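# Flip the small gear and mesh it with the big gear

## Task

The small gear currently sits inverted between the tester's two centres, with its teeth positioned over those of the big gear. Turn it right side up and mount it so it meshes with the big gear. It must stay in place without the robot holding it. Then release it and move the grippers away.

## Robot and tools

Robot: two arms, left_arm and right_arm, each ending in a parallel two-finger gripper. Base positions in the scene frame: left_arm at (-0.026, +0.299, 0) m, quat_wxyz (+0.998, 0, 0, -0.055); right_arm at (-0.026, -0.340, 0) m, quat_wxyz (+0.995, 0, 0, -0.097). The names are just labels and do not match the left or right side of any picture.

Scene frame: origin on the table surface midway between the bases, +x out over the table, +z up, left_arm on the +y side. The state line (left_arm: ... | right_arm: ...) gives each gripper's end_effector_position in metres and end_effector_quat_wxyz. That position is the point between the finger pads, about 1 cm short of the fingertips. The printed value can be off from the true hand position, more so at long reach. Gripper axes: fingers point along +z, and they open and close along y.

Command row: 14 numbers, each in [-1, 1], always all 14 even when one arm is idle. Order: left_arm dx, dy, dz, rx, ry, rz, opening, then the same seven for right_arm. dx..rz are an offset, not a pose. They are expressed in that gripper's own axes and measured from its pose in the most recent result that reported it. Before any result in the scene, and for later calls within one reply, they are measured from where the robot is when the action starts. Scale: 1.0 equals 0.6 m of translation or 180 degrees of rotation. rx, ry, rz form one rotation vector. Opening is absolute, not an offset: +1 is fully open (0.094 m) and -1 is closed.

Tools:
- execute_actions(actions, pictures). actions is a list holding one item or nothing. [] only returns the current state. {"rows": [[14 numbers], ...], "steps": n} runs up to 15 control steps of 1/30 s each (default 15). Row k is applied at step k, and the last row repeats if there are fewer rows than steps. Every row is an offset from the same reference pose, not from the row before it. {"steps": n} with no rows waits n steps (max 300), counted from the last result. pictures is a boolean that adds or drops the camera images. A refused call sends nothing.
- move(target, speed). target is one 14-number row, laid out and referenced as above. Each gripper goes along a straight path toward its target, and both paths finish together. A move lasts 0.5 to 10 s; if it would need longer, it is cut off at 10 s short of the goal. speed is the top path speed in m/s, 0.002 to 0.5, default 0.25; turning is limited to twice that in rad/s. The opening is sent when the move begins. Paths do not avoid obstacles or the other arm, and grippers can lag, drift or overshoot the speed, most when an arm is nearly straight. The result adds a move: line with the ending (done, off_target, moving, held, fault), the limits that applied (paced = pose clipped, held = some steps blocked, after which the arm may jump faster), and each gripper's distance to its target. If only one arm is named, the other finished normally.
- wait(seconds): 0 to 10 s, sends nothing new.
- zoom_image(camera, region): region [x0, y0, x1, y1] in pixels, at most 504x504, from one of cam_head_left, cam_head_right, cam_left_wrist, cam_right_wrist (all 504x504).
- read_manual(section): licence texts only.
- finished_scene(scene): ends and grades the current scene; pass its number. It cannot be undone.

Control details: on every step the commanded pose is clipped to within 70 mm and 16 degrees of the measured pose, and damped IK follows it, putting position before orientation. After an action ends, an arm continues only to its last clipped pose, so a far target needs more calls; check the result and send the remainder. Arms usually finish a centimetre or more too low. Zero offsets pull an arm back to its reference pose, so repeated zeros can let it sag. To hold an arm still, send the correction back to its desired pose in the first call of a reply and zeros in later calls, raising the aim if it still sits low. The simulation keeps running while you reply. Joint ranges (rad): waist -2.618..3.054, shoulder 0..3.142, elbow 0..3.142, wrist pitch -1.571..1.571, wrist yaw -1.571..1.571, wrist roll -2.094..2.094.

Result lines: grip_measured is the measured finger opening on the command scale; the last Joint positions value is the opening in metres. Readings can be off by about 1 mm per gripper. To grip, command roughly 0.03 below grip_measured for a firm hold, less for a lighter one. Pad force tops out around 50-62 N and is lower on very thin parts. HELD marks steps where some or all of your row was not sent. 'pose unreachable' means the clearance check altered or blocked that arm's command. 'Hand target' shows where the controller is currently driving each gripper. Joint torques carry offsets and noise. MOTOR HOT appears from 75 °C; at 90 °C that arm stops for 10 s; at 100 °C it goes limp and falls. These appear as OVER-TEMPERATURE FAULT lines. FAULT lines can cut short waits or moves.

Cameras: two fixed head cameras (pinhole plus radial distortion) and two fisheye wrist cameras, with calibration given as K, D and T_world_to_cam (world to camera, metres). These may be slightly off.

Avoid: knocking or placing anything off the table, dropping or slamming parts, hard hits and strong pushes (faster moves and targets far past contact push harder), and collisions or pressing between the two arms. Brief outside tugs on a held part, or pushes on loose items, can happen. Finish with the gear resting meshed on its own, the grippers open and withdrawn.

Each tool is called after ">>>" as name(argument=value, ...) on one line, values as JSON.

## Session

>>> execute_actions(actions=[])

Scene clock: 0.00 s of 4200.00 s.
left_arm: end_effector_position=(+0.0360, +0.1597, +0.1469) grip_measured=+1.000 end_effector_quat_wxyz=(+0.260, +0.447, +0.846, -0.131) | right_arm: end_effector_position=(+0.4704, +0.1484, +0.3540) grip_measured=+1.000 end_effector_quat_wxyz=(+0.270, +0.322, +0.581, +0.697)
Joint positions: left_arm=[-1.404  0.539  0.715 -1.23  -0.301 -0.462  0.094] | right_arm=[0.997 2.316 2.123 0.312 0.108 1.696 0.094]
Joint velocities: left_arm=[ 0.002 -0.002  0.017  0.022  0.007  0.037  0.   ] | right_arm=[-0.007  0.007 -0.002 -0.037  0.037 -0.022  0.   ]
Joint torques (N m, as the arm reports them, + toward a larger angle): no reading
Motor temperatures (°C, as the motors report them): left_arm=[29 29 28 29 26 26] | right_arm=[27 28 27 26 28 29]
Hand target (left_arm): +0.038, +0.158, +0.153; +0.269, +0.443, +0.844, -0.137
Hand target (right_arm): +0.468, +0.147, +0.364; +0.273, +0.318, +0.576, +0.702

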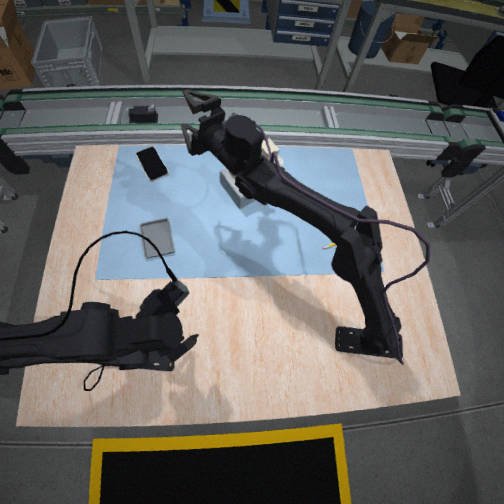

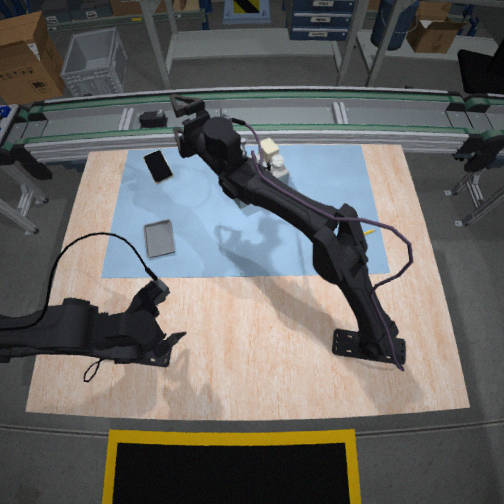

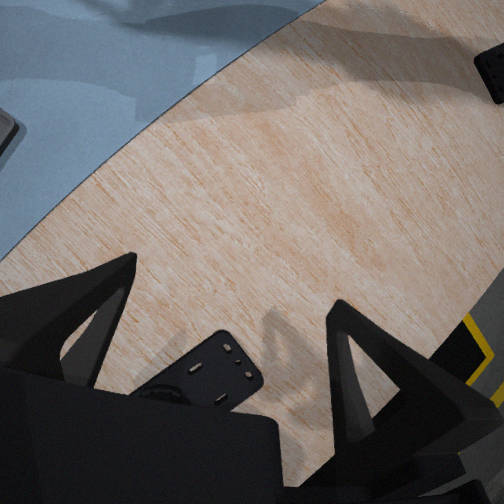

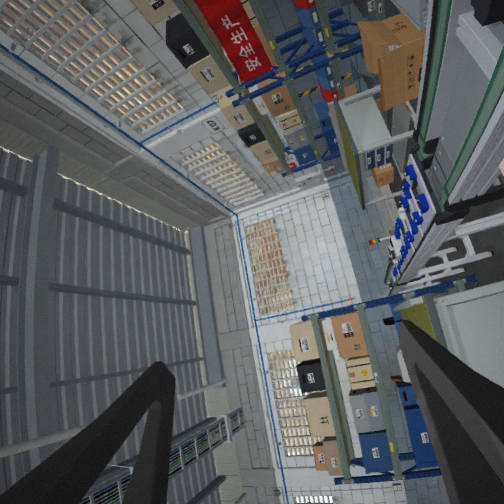

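>>> move(target=[0,0,0,0,0,0,1,-0.105,0.09,-0.6,0,0,-0.54,1])

>>> zoom_image(camera="cam_head_left", region=[190,110,320,240])

>>> zoom_image(camera="cam_head_right", region=[190,110,320,240])

Scene clock: 16.73 s of 4200.00 s.
left_arm: end_effector_position=(+0.0360, +0.1597, +0.1469) grip_measured=+1.000 end_effector_quat_wxyz=(+0.260, +0.447, +0.846, -0.131) | right_arm: end_effector_position=(+0.2424, -0.1367, +0.3585) grip_measured=+1.000 end_effector_quat_wxyz=(+0.704, -0.219, +0.623, +0.263)
Joint positions: left_arm=[-1.404  0.539  0.715 -1.23  -0.301 -0.462  0.094] | right_arm=[ 0.785  0.817  0.638  0.309 -0.102  0.033  0.094]
Joint velocities: left_arm=[-0.017 -0.012  0.007  0.022 -0.007 -0.022  0.   ] | right_arm=[-0.022  0.022  0.002  0.037  0.022  0.022  0.   ]
Joint torques (N m, as the arm reports them, + toward a larger angle): left_arm=[-0.08  1.41  6.87  0.54 -0.18  0.02] | right_arm=[-0.73 -2.57  5.04  1.48 -0.04 -0.06]
Motor temperatures (°C, as the motors report them): left_arm=[29 29 30 30 26 26] | right_arm=[27 33 28 29 28 29]
Hand target (left_arm): +0.036, +0.160, +0.147; +0.260, +0.447, +0.846, -0.131
Hand target (right_arm): +0.240, -0.140, +0.355; +0.702, -0.223, +0.625, +0.259
Off the commanded pose (left_arm): 0.000 m, 0 deg.
Off the commanded pose (right_arm): 0.007 m, 1 deg.
After step 90, 9.67 s passed at rest.
move: done
camera_calibration (this result's frames):
cam_right_wrist: T_world_to_cam=[[0.661446, -0.683671, -0.308356, -0.138796], [-0.508507, -0.106601, -0.854434, 0.460604], [0.55128, 0.721963, -0.418162, 0.218045], [0, 0, 0, 1]] pos_world=[0.205823, -0.203211, 0.441935]

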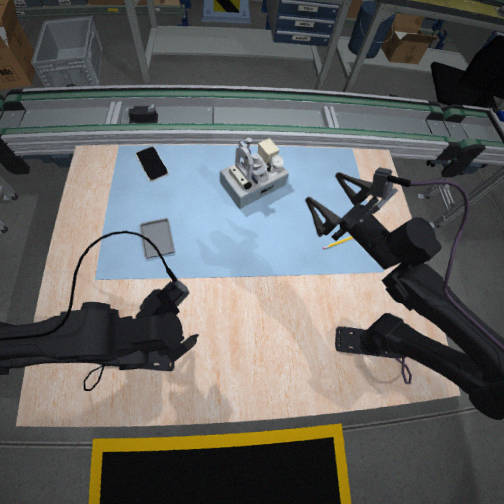

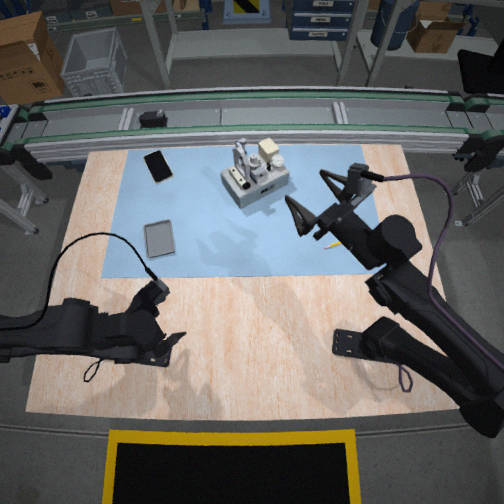

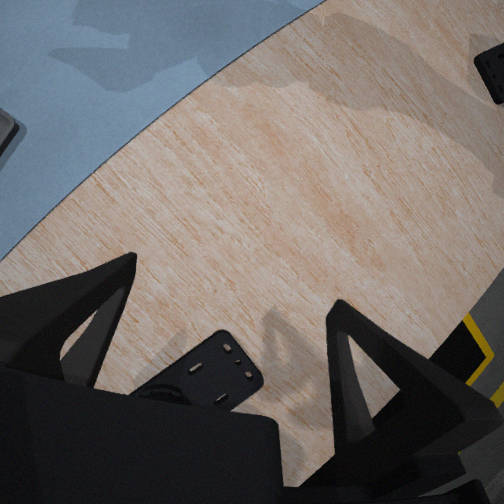

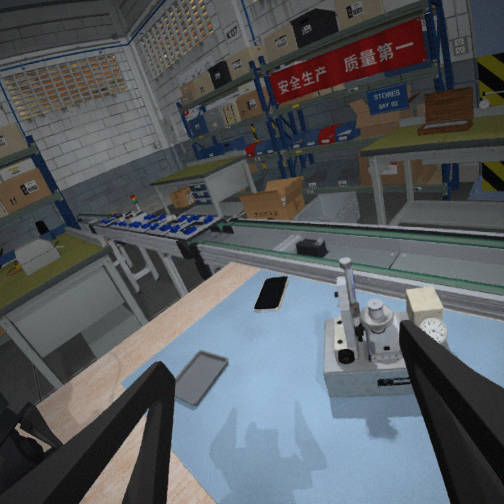

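Region (190, 110, 320, 240) of cam_head_left's 504x504 image, scaled by 3.877, with more detail than that image has.

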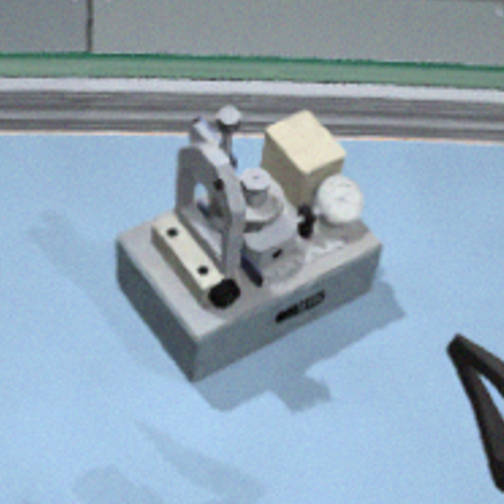

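Region (190, 110, 320, 240) of cam_head_right's 504x504 image, scaled by 3.877, with more detail than that image has.

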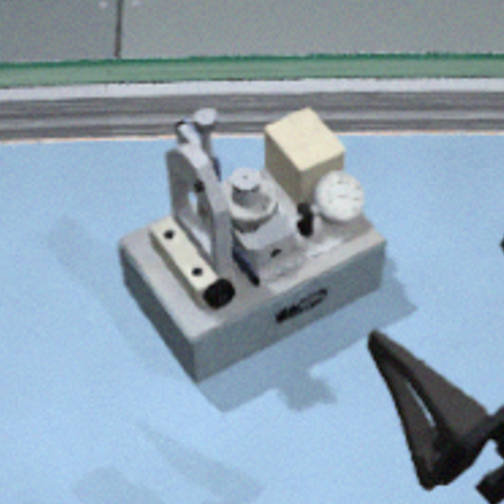

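>>> move(target=[-0.305,0.54,0.065,0.039,-0.312,0.017,1,0.2,-0.12,0.1,0,0.04,0,1])

Scene clock: 33.23 s of 4200.00 s.
left_arm: end_effector_position=(+0.4001, +0.2020, +0.2316) grip_measured=+1.000 end_effector_quat_wxyz=(+0.606, +0.377, +0.599, -0.364) | right_arm: end_effector_position=(+0.3422, -0.1397, +0.2479) grip_measured=+1.000 end_effector_quat_wxyz=(+0.662, -0.233, +0.667, +0.249)
Joint positions: left_arm=[0.284 1.777 0.925 0.848 1.276 0.025 0.094] | right_arm=[ 0.547  1.34   0.569  0.771 -0.343  0.023  0.094]
Joint velocities: left_arm=[-0.007  0.002  0.002 -0.022  0.007  0.037  0.   ] | right_arm=[-0.007 -0.032 -0.007  0.007 -0.022 -0.037  0.   ]
Joint torques (N m, as the arm reports them, + toward a larger angle): left_arm=[-0.79 -7.94  5.67  0.93  0.02 -0.02] | right_arm=[-0.71 -3.72  5.1   1.7  -0.07 -0.08]
Motor temperatures (°C, as the motors report them): left_arm=[29 30 31 31 26 26] | right_arm=[27 30 29 30 28 29]
Hand target (left_arm): +0.398, +0.199, +0.229; +0.604, +0.378, +0.598, -0.367
Hand target (right_arm): +0.344, -0.141, +0.247; +0.663, -0.236, +0.666, +0.247
Off the commanded pose (left_arm): 0.012 m, 1 deg.
Off the commanded pose (right_arm): 0.004 m, 0 deg.
After step 90, 10.23 s passed at rest.
move: off_target (left_arm); limits=paced
camera_calibration (this result's frames):
cam_left_wrist: T_world_to_cam=[[-0.862738, -0.412532, 0.292405, 0.352225], [-0.460547, 0.402333, -0.791217, 0.308108], [0.208759, -0.817279, -0.537099, 0.327407], [0, 0, 0, 1]] pos_world=[0.377427, 0.288925, 0.316638]
cam_right_wrist: T_world_to_cam=[[0.630798, -0.707481, -0.318691, -0.231239], [-0.591606, -0.172745, -0.787503, 0.419153], [0.502091, 0.685296, -0.527517, 0.15775], [0, 0, 0, 1]] pos_world=[0.314634, -0.199296, 0.339606]

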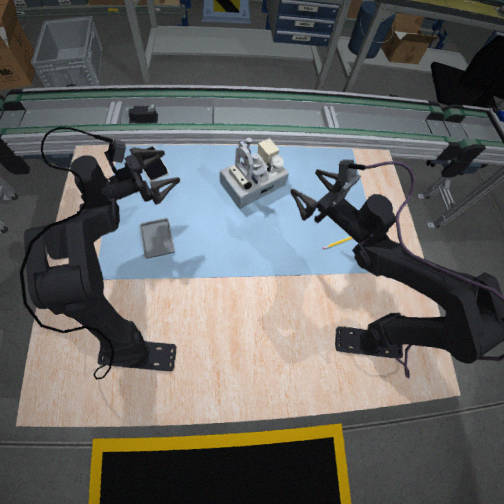

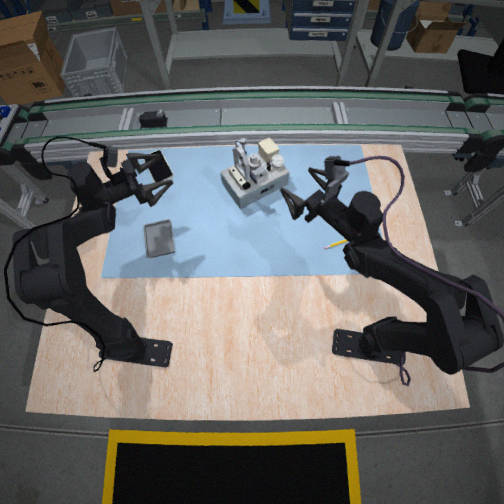

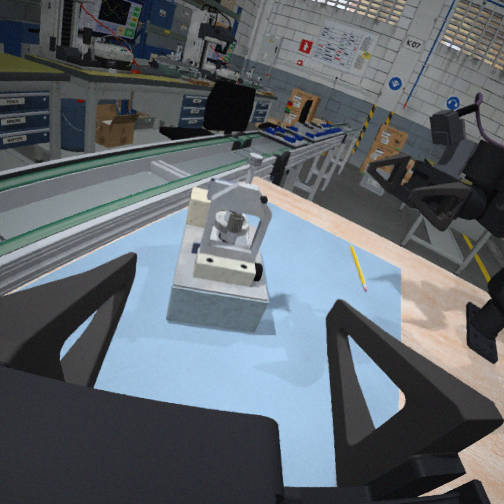

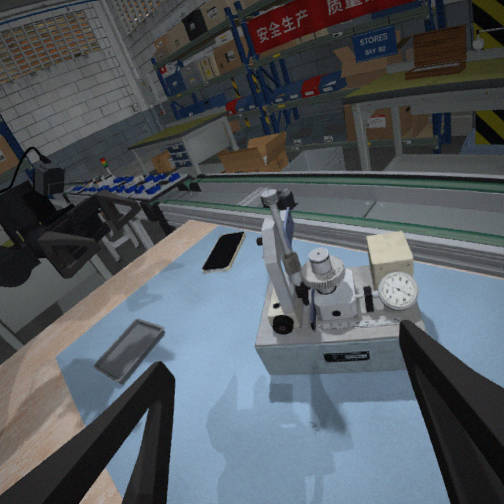

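>>> move(target=[0.12,0.03,0.13,0,0,0,1,0.05,-0.08,0.03,0,0,0,1])

>>> zoom_image(camera="cam_left_wrist", region=[150,60,370,300])

>>> zoom_image(camera="cam_right_wrist", region=[170,130,400,360])

Scene clock: 40.50 s of 4200.00 s.
left_arm: end_effector_position=(+0.4456, +0.1420, +0.1461) grip_measured=+1.000 end_effector_quat_wxyz=(+0.589, +0.371, +0.612, -0.377) | right_arm: end_effector_position=(+0.3798, -0.1642, +0.2064) grip_measured=+1.000 end_effector_quat_wxyz=(+0.651, -0.231, +0.679, +0.249)
Joint positions: left_arm=[0.114 2.117 1.022 1.042 1.118 0.022 0.094] | right_arm=[ 0.418  1.565  0.592  0.94  -0.468  0.023  0.094]
Joint velocities: left_arm=[-0.012  0.022  0.002 -0.066 -0.037  0.007  0.   ] | right_arm=[-0.007 -0.007 -0.012 -0.007  0.037 -0.051  0.   ]
Joint torques (N m, as the arm reports them, + toward a larger angle): left_arm=[ -0.08 -10.76   8.61   1.06  -0.03  -0.02] | right_arm=[-0.5  -4.98  6.65  1.65 -0.08 -0.02]
Motor temperatures (°C, as the motors report them): left_arm=[29 31 31 31 26 26] | right_arm=[27 30 29 31 28 29]
Hand target (left_arm): +0.453, +0.143, +0.161; +0.606, +0.376, +0.599, -0.364
Hand target (right_arm): +0.386, -0.164, +0.217; +0.662, -0.234, +0.667, +0.248
Off the commanded pose (left_arm): 0.016 m, 3 deg.
Off the commanded pose (right_arm): 0.012 m, 2 deg.
After step 90, 3.17 s passed at rest.
move: off_target (left_arm, right_arm)
camera_calibration (this result's frames):
cam_left_wrist: T_world_to_cam=[[-0.851508, -0.402466, 0.336089, 0.378964], [-0.495323, 0.407136, -0.767395, 0.296895], [0.172016, -0.819916, -0.54603, 0.241001], [0, 0, 0, 1]] pos_world=[0.428294, 0.229244, 0.232064]
cam_right_wrist: T_world_to_cam=[[0.617669, -0.712274, -0.333391, -0.278266], [-0.617113, -0.17619, -0.766895, 0.409338], [0.487499, 0.679428, -0.548381, 0.142615], [0, 0, 0, 1]] pos_world=[0.35496, -0.222977, 0.299356]

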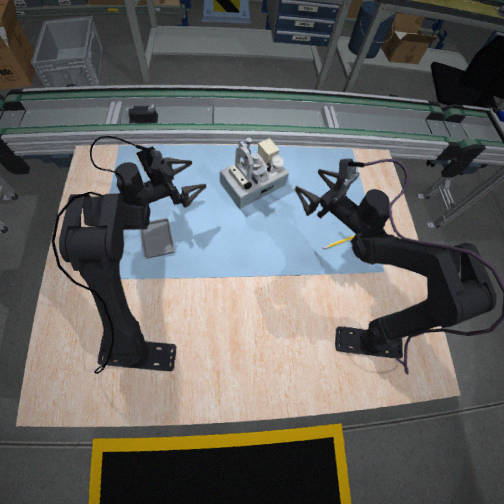

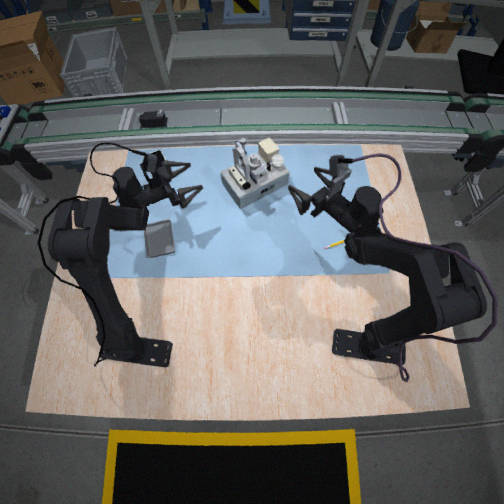

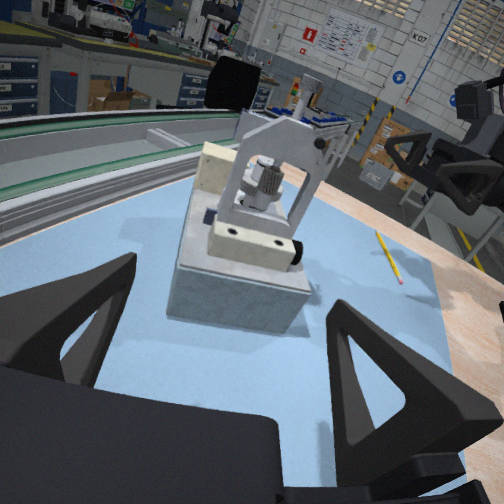

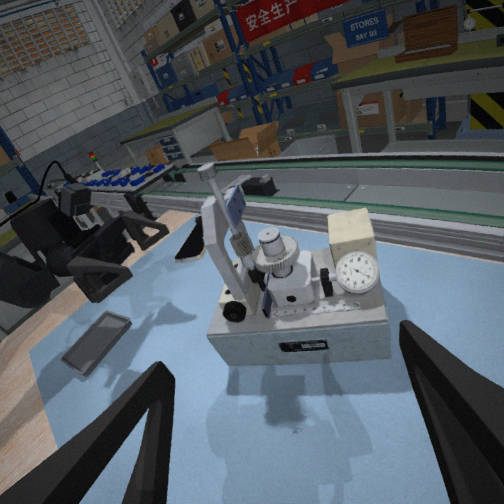

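Region (150, 60, 370, 300) of cam_left_wrist's 504x504 image, scaled by 2.100, with more detail than that image has; it fills the left 462 columns of this view, and the rest is white.

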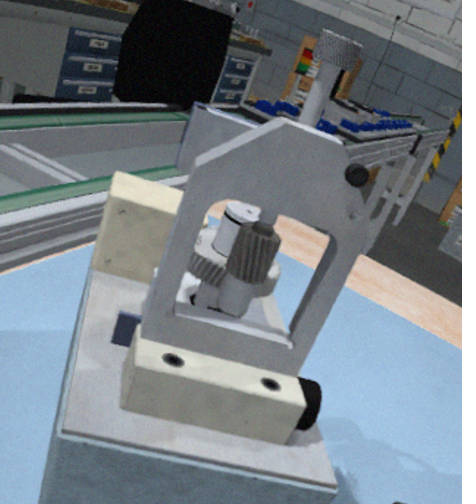

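Region (170, 130, 400, 360) of cam_right_wrist's 504x504 image, scaled by 2.191, with more detail than that image has.

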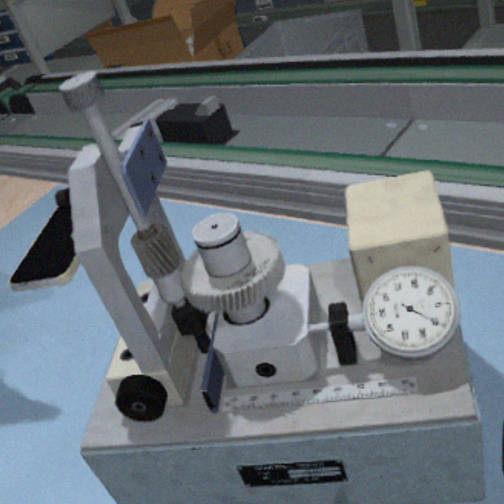

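>>> move(target=[-0.03,-0.05,0.14,0,-0.025,0,-0.36,-0.075,0.077,0.167,0,-0.01,0,-0.1], speed=0.1)

Scene clock: 69.93 s of 4200.00 s.
left_arm: end_effector_position=(+0.4501, +0.0551, +0.1491) grip_measured=-0.358 end_effector_quat_wxyz=(+0.594, +0.354, +0.602, -0.399) | right_arm: end_effector_position=(+0.4241, -0.0687, +0.2462) grip_measured=-0.098 end_effector_quat_wxyz=(+0.661, -0.229, +0.669, +0.253)
Joint positions: left_arm=[-0.099  2.191  1.086  1.146  0.913 -0.093  0.03 ] | right_arm=[ 0.656  1.746  0.952  0.795 -0.232  0.037  0.042]
Joint velocities: left_arm=[-0.002 -0.002 -0.007 -0.037 -0.081  0.037 -0.001] | right_arm=[ 0.007 -0.022  0.007 -0.037 -0.022  0.022 -0.001]
Joint torques (N m, as the arm reports them, + toward a larger angle): left_arm=[ -0.4  -10.78   8.45   1.16  -0.12  -0.01] | right_arm=[ 0.42 -7.52  7.26  1.45  0.11  0.04]
Motor temperatures (°C, as the motors report them): left_arm=[29 35 33 33 26 26] | right_arm=[27 30 30 32 28 29]
Hand target (left_arm): +0.457, +0.054, +0.163; +0.612, +0.356, +0.588, -0.391
Hand target (right_arm): +0.428, -0.065, +0.250; +0.661, -0.226, +0.669, +0.253
Off the commanded pose (left_arm): 0.015 m, 3 deg.
Off the commanded pose (right_arm): 0.008 m, 0 deg.
After step 90, 24.70 s passed at rest.
move: off_target (left_arm)
camera_calibration (this result's frames):
cam_left_wrist: T_world_to_cam=[[-0.85127, -0.374343, 0.367705, 0.340449], [-0.499937, 0.365757, -0.785038, 0.343737], [0.159383, -0.852109, -0.498506, 0.170969], [0, 0, 0, 1]] pos_world=[0.434412, 0.147405, 0.229891]
cam_right_wrist: T_world_to_cam=[[0.627547, -0.704691, -0.331051, -0.228608], [-0.597727, -0.163593, -0.784831, 0.481073], [0.498906, 0.690396, -0.523876, 0.0679367], [0, 0, 0, 1]] pos_world=[0.397118, -0.129301, 0.33747]

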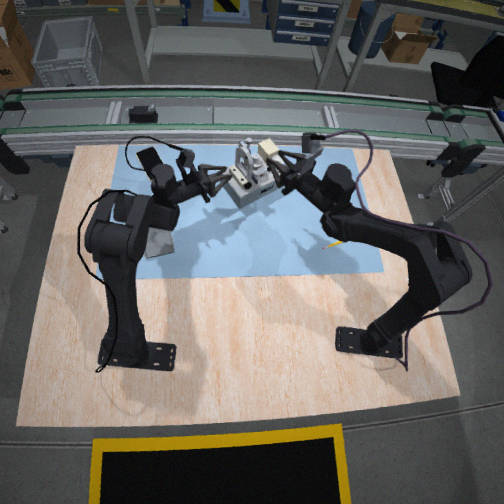

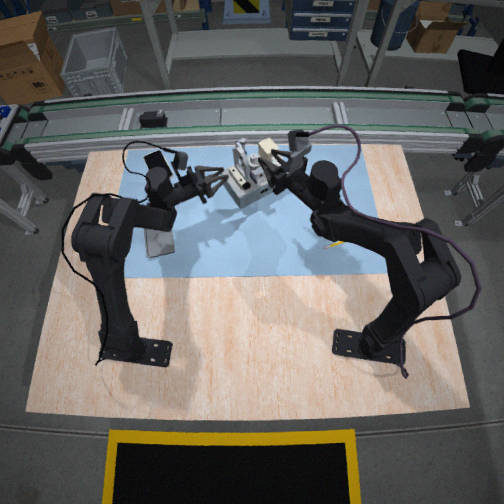

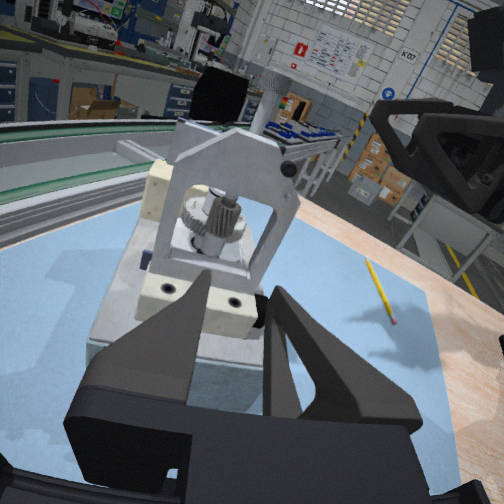

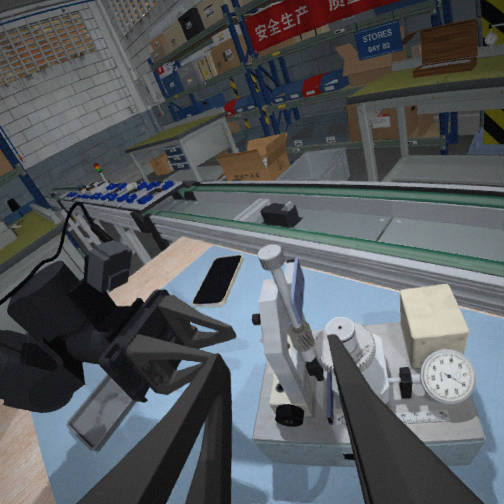

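>>> move(target=[-0.024,0.017,0.072,-0.028,-0.01,0.035,-0.36,0.01,0,0.11,0,0,0,-0.1], speed=0.05)

Scene clock: 83.47 s of 4200.00 s.
left_arm: end_effector_position=(+0.4731, +0.0249, +0.1529) grip_measured=-0.358 end_effector_quat_wxyz=(+0.628, +0.352, +0.598, -0.352) | right_arm: end_effector_position=(+0.4707, -0.0307, +0.2353) grip_measured=-0.098 end_effector_quat_wxyz=(+0.659, -0.229, +0.670, +0.253)
Joint positions: left_arm=[-0.179  2.237  1.183  1.104  0.753 -0.014  0.03 ] | right_arm=[ 0.688  1.964  1.2    0.761 -0.202  0.037  0.042]
Joint velocities: left_arm=[ 0.002 -0.002  0.012 -0.022 -0.095  0.066  0.   ] | right_arm=[ 0.007 -0.012 -0.012 -0.022 -0.022 -0.066  0.   ]
Joint torques (N m, as the arm reports them, + toward a larger angle): left_arm=[ -0.95 -11.51   9.04   1.01  -0.12   0.08] | right_arm=[ 0.62 -9.81  7.44  1.47  0.1   0.  ]
Motor temperatures (°C, as the motors report them): left_arm=[29 36 33 34 26 26] | right_arm=[27 31 30 32 28 29]
Hand target (left_arm): +0.479, +0.022, +0.164; +0.640, +0.353, +0.589, -0.345
Hand target (right_arm): +0.474, -0.026, +0.241; +0.661, -0.228, +0.668, +0.253
Off the commanded pose (left_arm): 0.013 m, 2 deg.
Off the commanded pose (right_arm): 0.008 m, 0 deg.
After step 90, 8.77 s passed at rest.
move: off_target (left_arm)
camera_calibration (this result's frames):
cam_left_wrist: T_world_to_cam=[[-0.842055, -0.453307, 0.292329, 0.356437], [-0.469136, 0.348041, -0.811652, 0.359199], [0.266185, -0.820597, -0.505733, 0.0932262], [0, 0, 0, 1]] pos_world=[0.443838, 0.113061, 0.234495]
cam_right_wrist: T_world_to_cam=[[0.627011, -0.704681, -0.332088, -0.234211], [-0.600711, -0.16595, -0.782053, 0.507301], [0.495987, 0.689844, -0.527362, 0.0149061], [0, 0, 0, 1]] pos_world=[0.444201, -0.0911403, 0.326818]

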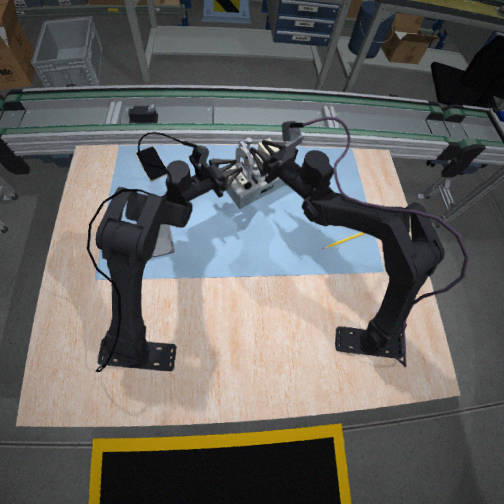

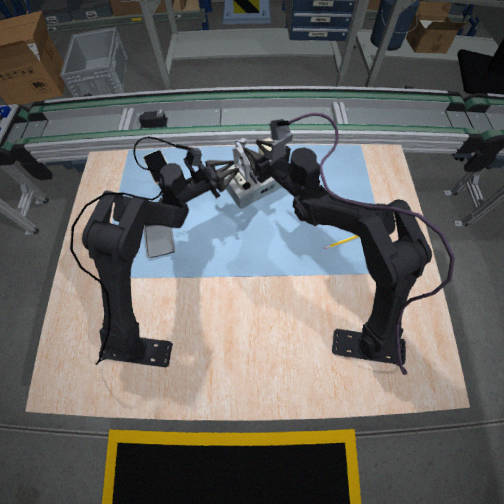

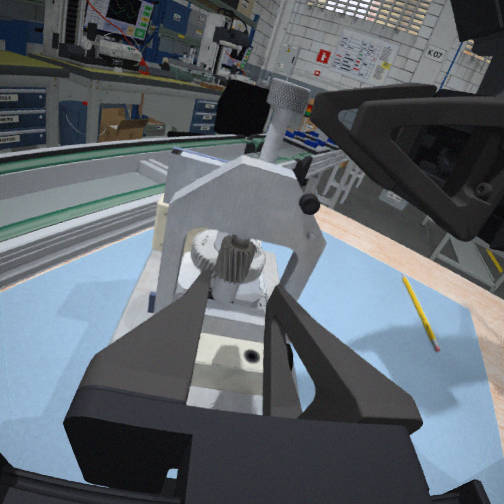

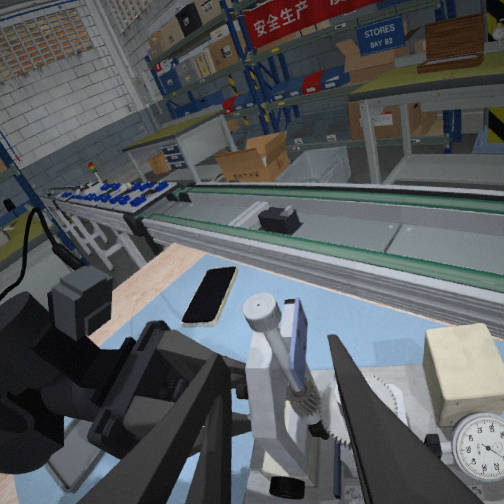

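>>> move(target=[-0.004,0.003,0.045,0,0,0.012,-0.36,-0.012,0.012,0.07,0,0,0,-0.1], speed=0.03)

Scene clock: 89.50 s of 4200.00 s.
left_arm: end_effector_position=(+0.4831, +0.0070, +0.1449) grip_measured=-0.358 end_effector_quat_wxyz=(+0.622, +0.361, +0.602, -0.347) | right_arm: end_effector_position=(+0.4955, -0.0032, +0.2388) grip_measured=-0.098 end_effector_quat_wxyz=(+0.658, -0.230, +0.670, +0.254)
Joint positions: left_arm=[-0.21   2.284  1.262  1.043  0.729  0.017  0.03 ] | right_arm=[ 0.716  2.075  1.384  0.687 -0.176  0.037  0.042]
Joint velocities: left_arm=[-0.002  0.007 -0.002 -0.051 -0.007  0.051 -0.   ] | right_arm=[-0.002 -0.007 -0.012 -0.081 -0.007 -0.022 -0.001]
Joint torques (N m, as the arm reports them, + toward a larger angle): left_arm=[ -0.75 -12.2    8.99   1.04  -0.1    0.14] | right_arm=[  0.6  -10.96   7.62   1.47   0.11   0.  ]
Motor temperatures (°C, as the motors report them): left_arm=[29 37 34 34 26 26] | right_arm=[27 32 30 32 28 29]
Hand target (left_arm): +0.488, +0.003, +0.157; +0.634, +0.363, +0.592, -0.341
Hand target (right_arm): +0.498, +0.002, +0.243; +0.659, -0.229, +0.670, +0.253
Off the commanded pose (left_arm): 0.013 m, 2 deg.
Off the commanded pose (right_arm): 0.007 m, 0 deg.
After step 90, 1.33 s passed at rest.
move: off_target (left_arm)
camera_calibration (this result's frames):
cam_left_wrist: T_world_to_cam=[[-0.844497, -0.455242, 0.282097, 0.361708], [-0.467491, 0.369619, -0.803016, 0.361441], [0.261298, -0.810023, -0.524964, 0.076924], [0, 0, 0, 1]] pos_world=[0.454332, 0.0933793, 0.228588]
cam_right_wrist: T_world_to_cam=[[0.627769, -0.703937, -0.332233, -0.229535], [-0.601201, -0.16737, -0.781374, 0.529468], [0.494432, 0.690261, -0.528277, -0.0135637], [0, 0, 0, 1]] pos_world=[0.469118, -0.0635984, 0.330288]

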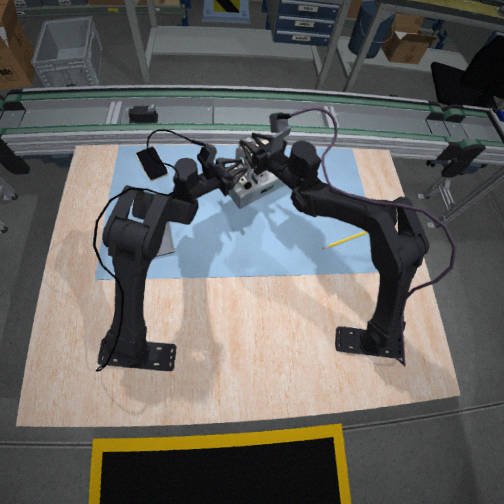

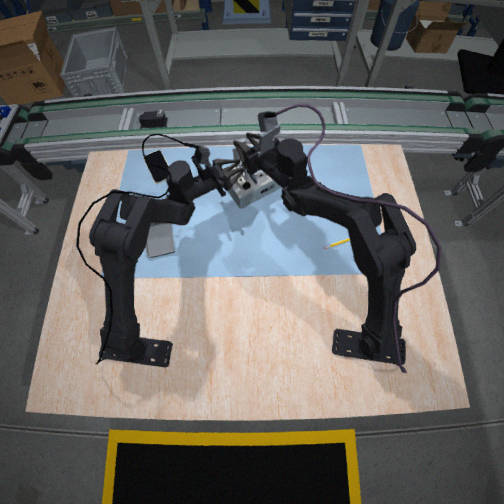

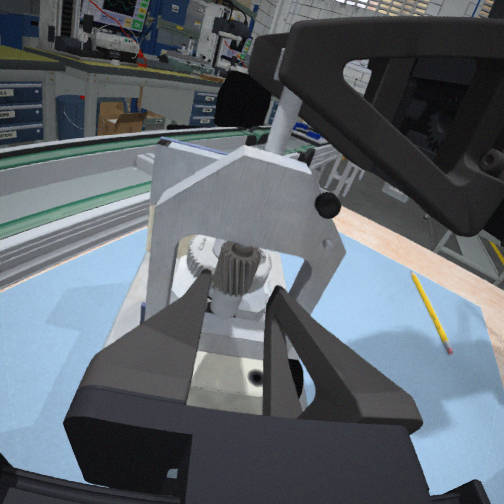

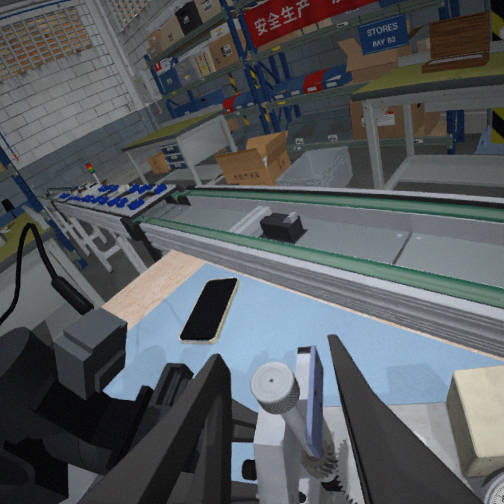

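>>> move(target=[-0.021,0.005,0.04,0,-0.006,0.003,-0.36,-0.007,0.003,0.008,0,0,0,-0.68], speed=0.02)

>>> zoom_image(camera="cam_left_wrist", region=[150,200,350,400])

Scene clock: 97.10 s of 4200.00 s.
left_arm: end_effector_position=(+0.4922, -0.0080, +0.1453) grip_measured=-0.358 end_effector_quat_wxyz=(+0.619, +0.361, +0.603, -0.351) | right_arm: end_effector_position=(+0.4951, -0.0027, +0.2379) grip_measured=-0.670 end_effector_quat_wxyz=(+0.657, -0.231, +0.671, +0.254)
Joint positions: left_arm=[-0.233  2.319  1.34   0.995  0.713  0.014  0.03 ] | right_arm=[ 0.716  2.076  1.384  0.684 -0.178  0.037  0.015]
Joint velocities: left_arm=[-0.012  0.002 -0.012  0.022 -0.022 -0.037 -0.   ] | right_arm=[-0.007  0.007  0.007 -0.066 -0.007  0.051  0.   ]
Joint torques (N m, as the arm reports them, + toward a larger angle): left_arm=[ -0.43 -12.44   9.15   1.03  -0.09  -0.02] | right_arm=[  0.42 -11.17   7.48   1.47   0.08   0.  ]
Motor temperatures (°C, as the motors report them): left_arm=[29 38 34 34 26 26] | right_arm=[27 32 31 32 28 29]
Hand target (left_arm): +0.497, -0.012, +0.158; +0.629, +0.360, +0.594, -0.348
Hand target (right_arm): +0.498, +0.001, +0.243; +0.658, -0.230, +0.670, +0.254
Off the commanded pose (left_arm): 0.014 m, 2 deg.
Off the commanded pose (right_arm): 0.007 m, 0 deg.
After step 90, 2.93 s passed at rest.
move: off_target (left_arm)
camera_calibration (this result's frames):
cam_left_wrist: T_world_to_cam=[[-0.845304, -0.449328, 0.289076, 0.361951], [-0.471436, 0.37267, -0.799291, 0.373055], [0.251414, -0.811925, -0.526849, 0.0677208], [0, 0, 0, 1]] pos_world=[0.464804, 0.0785925, 0.229227]
cam_right_wrist: T_world_to_cam=[[0.628498, -0.703002, -0.332834, -0.22951], [-0.602884, -0.169928, -0.779523, 0.529055], [0.491448, 0.690589, -0.530628, -0.0121709], [0, 0, 0, 1]] pos_world=[0.469187, -0.0630398, 0.329563]

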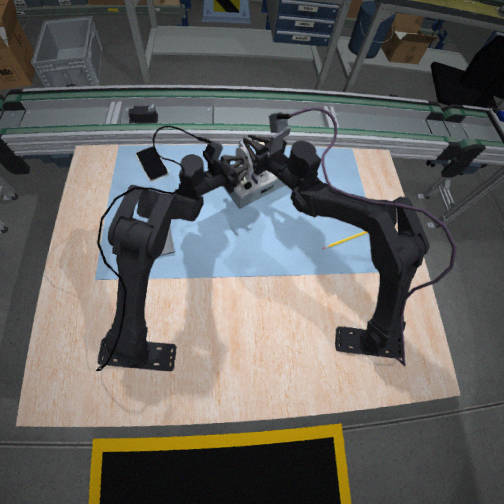

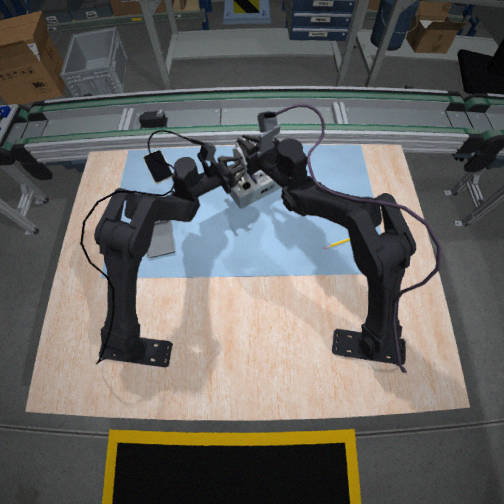

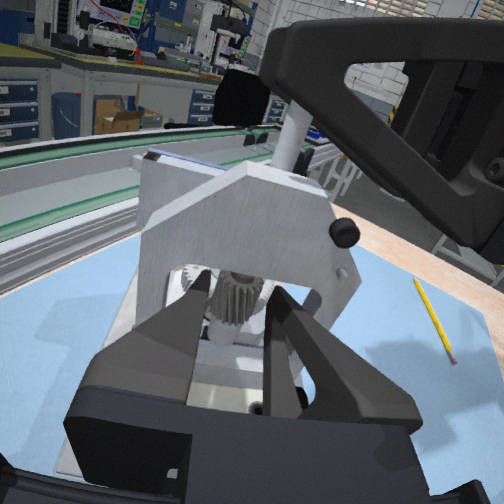

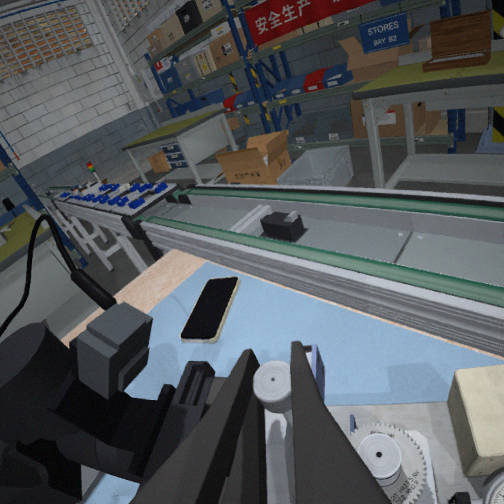

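Region (150, 200, 350, 400) of cam_left_wrist's 504x504 image, scaled by 2.520, with more detail than that image has.

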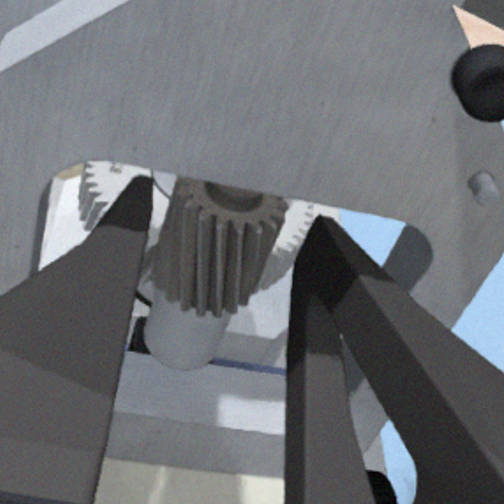

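>>> move(target=[-0.019,0.004,0.027,0,-0.008,0.003,-0.36,-0.008,0.002,0.008,0,0,0,-0.71], speed=0.02)

>>> execute_actions(actions=[{"rows":[[-0.02,0.004,0.01,0,-0.008,0.003,-0.62,-0.008,0.002,0.008,0,0,0,-0.71]]}])

Scene clock: 105.20 s of 4200.00 s.
left_arm: end_effector_position=(+0.4979, -0.0110, +0.1413) grip_measured=-0.358 end_effector_quat_wxyz=(+0.615, +0.357, +0.607, -0.354) | right_arm: end_effector_position=(+0.4951, -0.0027, +0.2378) grip_measured=-0.691 end_effector_quat_wxyz=(+0.657, -0.231, +0.671, +0.254)
Joint positions: left_arm=[-0.235  2.344  1.373  0.98   0.71   0.004  0.03 ] | right_arm=[ 0.716  2.076  1.384  0.684 -0.178  0.037  0.015]
Joint velocities: left_arm=[-0.007  0.012 -0.002 -0.037  0.037 -0.066 -0.001] | right_arm=[ 0.002 -0.012 -0.017 -0.051 -0.022 -0.081  0.   ]
Joint torques (N m, as the arm reports them, + toward a larger angle): left_arm=[ -1.57 -12.54  10.28   1.09  -0.09  -0.08] | right_arm=[  0.34 -11.2    7.59   1.43   0.06   0.  ]
Motor temperatures (°C, as the motors report them): left_arm=[29 39 34 34 26 26] | right_arm=[27 33 31 32 28 29]
Hand target (left_arm): +0.501, -0.020, +0.157; +0.628, +0.360, +0.593, -0.353
Hand target (right_arm): +0.498, +0.001, +0.243; +0.657, -0.231, +0.671, +0.254
Off the commanded pose (left_arm): 0.019 m, 2 deg.
Off the commanded pose (right_arm): 0.007 m, 0 deg.
After step 90, 3.87 s passed at rest.
move: off_target (left_arm)
camera_calibration (this result's frames):
cam_left_wrist: T_world_to_cam=[[-0.840576, -0.449362, 0.302499, 0.362318], [-0.483286, 0.369878, -0.793489, 0.378723], [0.244676, -0.813182, -0.528081, 0.0652822], [0, 0, 0, 1]] pos_world=[0.471614, 0.0758168, 0.225386]
cam_right_wrist: T_world_to_cam=[[0.628388, -0.703065, -0.332908, -0.22947], [-0.603142, -0.170076, -0.779291, 0.529054], [0.491273, 0.690488, -0.530922, -0.0120636], [0, 0, 0, 1]] pos_world=[0.469217, -0.0630228, 0.32949]

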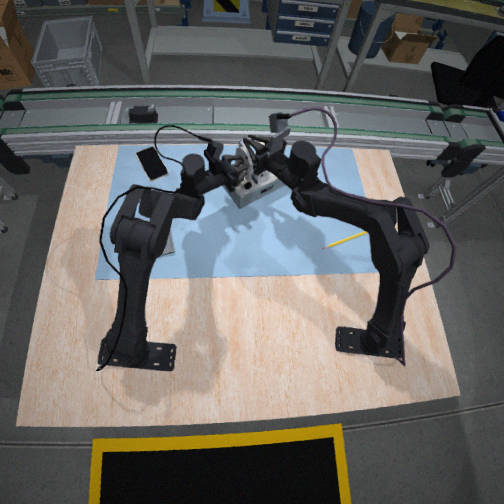

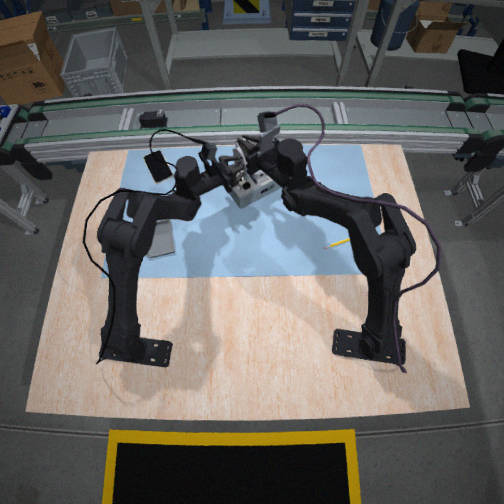

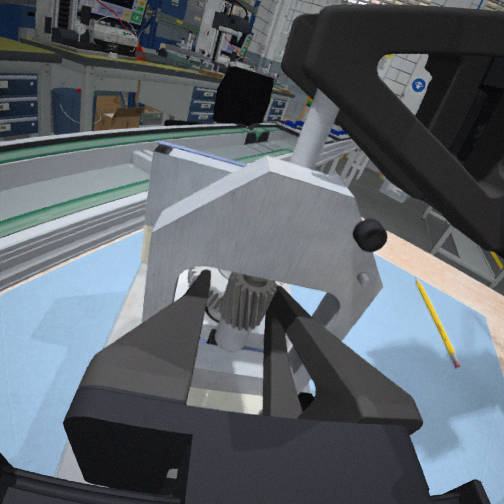

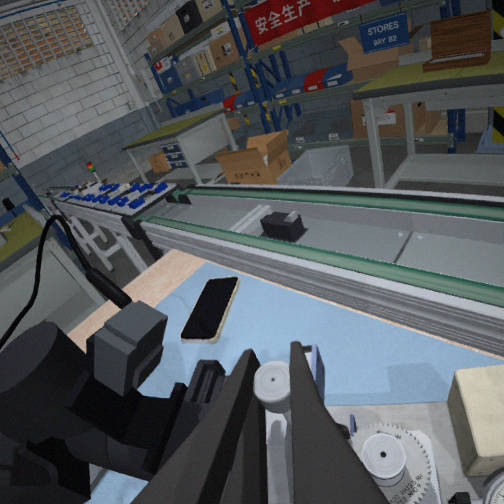

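Scene clock: 105.70 s of 4200.00 s.
left_arm: end_effector_position=(+0.4978, -0.0111, +0.1413) grip_measured=-0.457 end_effector_quat_wxyz=(+0.615, +0.357, +0.607, -0.355) | right_arm: end_effector_position=(+0.4951, -0.0027, +0.2378) grip_measured=-0.691 end_effector_quat_wxyz=(+0.657, -0.231, +0.671, +0.254)
Joint positions: left_arm=[-0.235  2.344  1.373  0.98   0.711  0.002  0.026] | right_arm=[ 0.716  2.076  1.384  0.684 -0.178  0.037  0.015]
Joint velocities: left_arm=[-0.017  0.002  0.007  0.007  0.051 -0.007  0.   ] | right_arm=[-0.007 -0.007  0.002 -0.007  0.095  0.022 -0.   ]
Joint torques (N m, as the arm reports them, + toward a larger angle): left_arm=[ -0.44 -12.23   9.51   1.08  -0.04  -0.08] | right_arm=[  0.33 -11.2    7.59   1.43   0.05   0.  ]
Motor temperatures (°C, as the motors report them): left_arm=[29 39 34 34 26 26] | right_arm=[27 33 31 32 28 29]
Hand target (left_arm): +0.502, -0.015, +0.153; +0.624, +0.356, +0.598, -0.355
Hand target (right_arm): +0.498, +0.001, +0.243; +0.657, -0.231, +0.671, +0.254
Off the commanded pose (left_arm): 0.014 m, 2 deg.
Off the commanded pose (right_arm): 0.007 m, 0 deg.
Steps of this call (steps 1 to 15: all 15 steps of this action). Readings (end_effector_position):
1: left_arm (+0.4978, -0.0111, +0.1413) | right_arm (+0.4951, -0.0027, +0.2378)
2: left_arm (+0.4978, -0.0111, +0.1413) | right_arm (+0.4951, -0.0027, +0.2378)
4: left_arm (+0.4978, -0.0111, +0.1413) | right_arm (+0.4951, -0.0027, +0.2378)
8: left_arm (+0.4978, -0.0111, +0.1413) | right_arm (+0.4951, -0.0027, +0.2378)
15: the state above
camera_calibration (this result's frames):
cam_left_wrist: T_world_to_cam=[[-0.840522, -0.448485, 0.303947, 0.361967], [-0.48405, 0.369661, -0.793124, 0.379016], [0.243347, -0.813764, -0.527798, 0.0658713], [0, 0, 0, 1]] pos_world=[0.471674, 0.0758327, 0.225355]
cam_right_wrist: T_world_to_cam=[[0.628388, -0.703065, -0.332908, -0.22947], [-0.603142, -0.170076, -0.779291, 0.529054], [0.491273, 0.690488, -0.530922, -0.0120636], [0, 0, 0, 1]] pos_world=[0.469217, -0.0630228, 0.32949]

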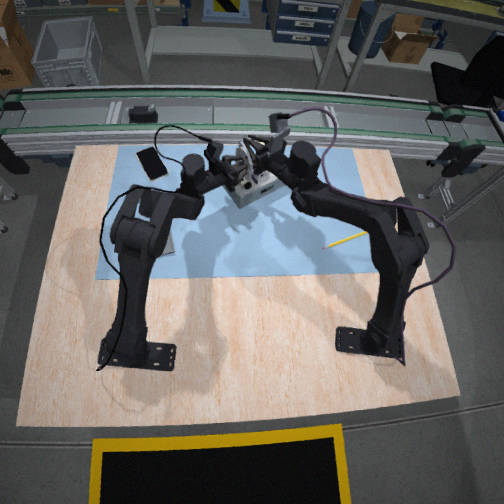

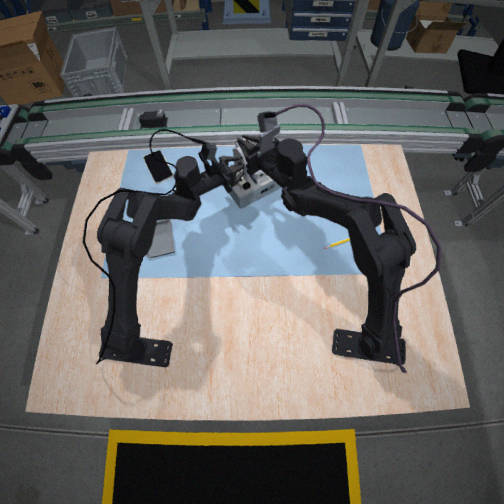

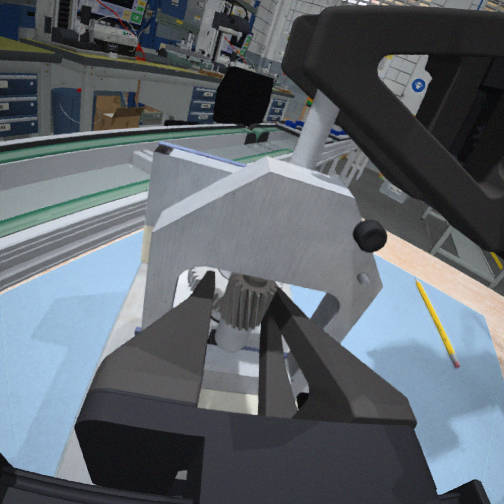

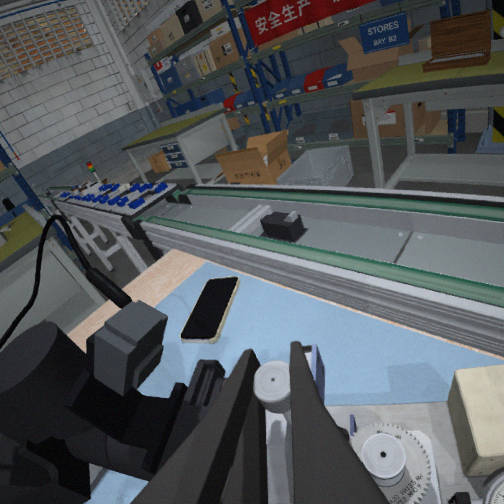

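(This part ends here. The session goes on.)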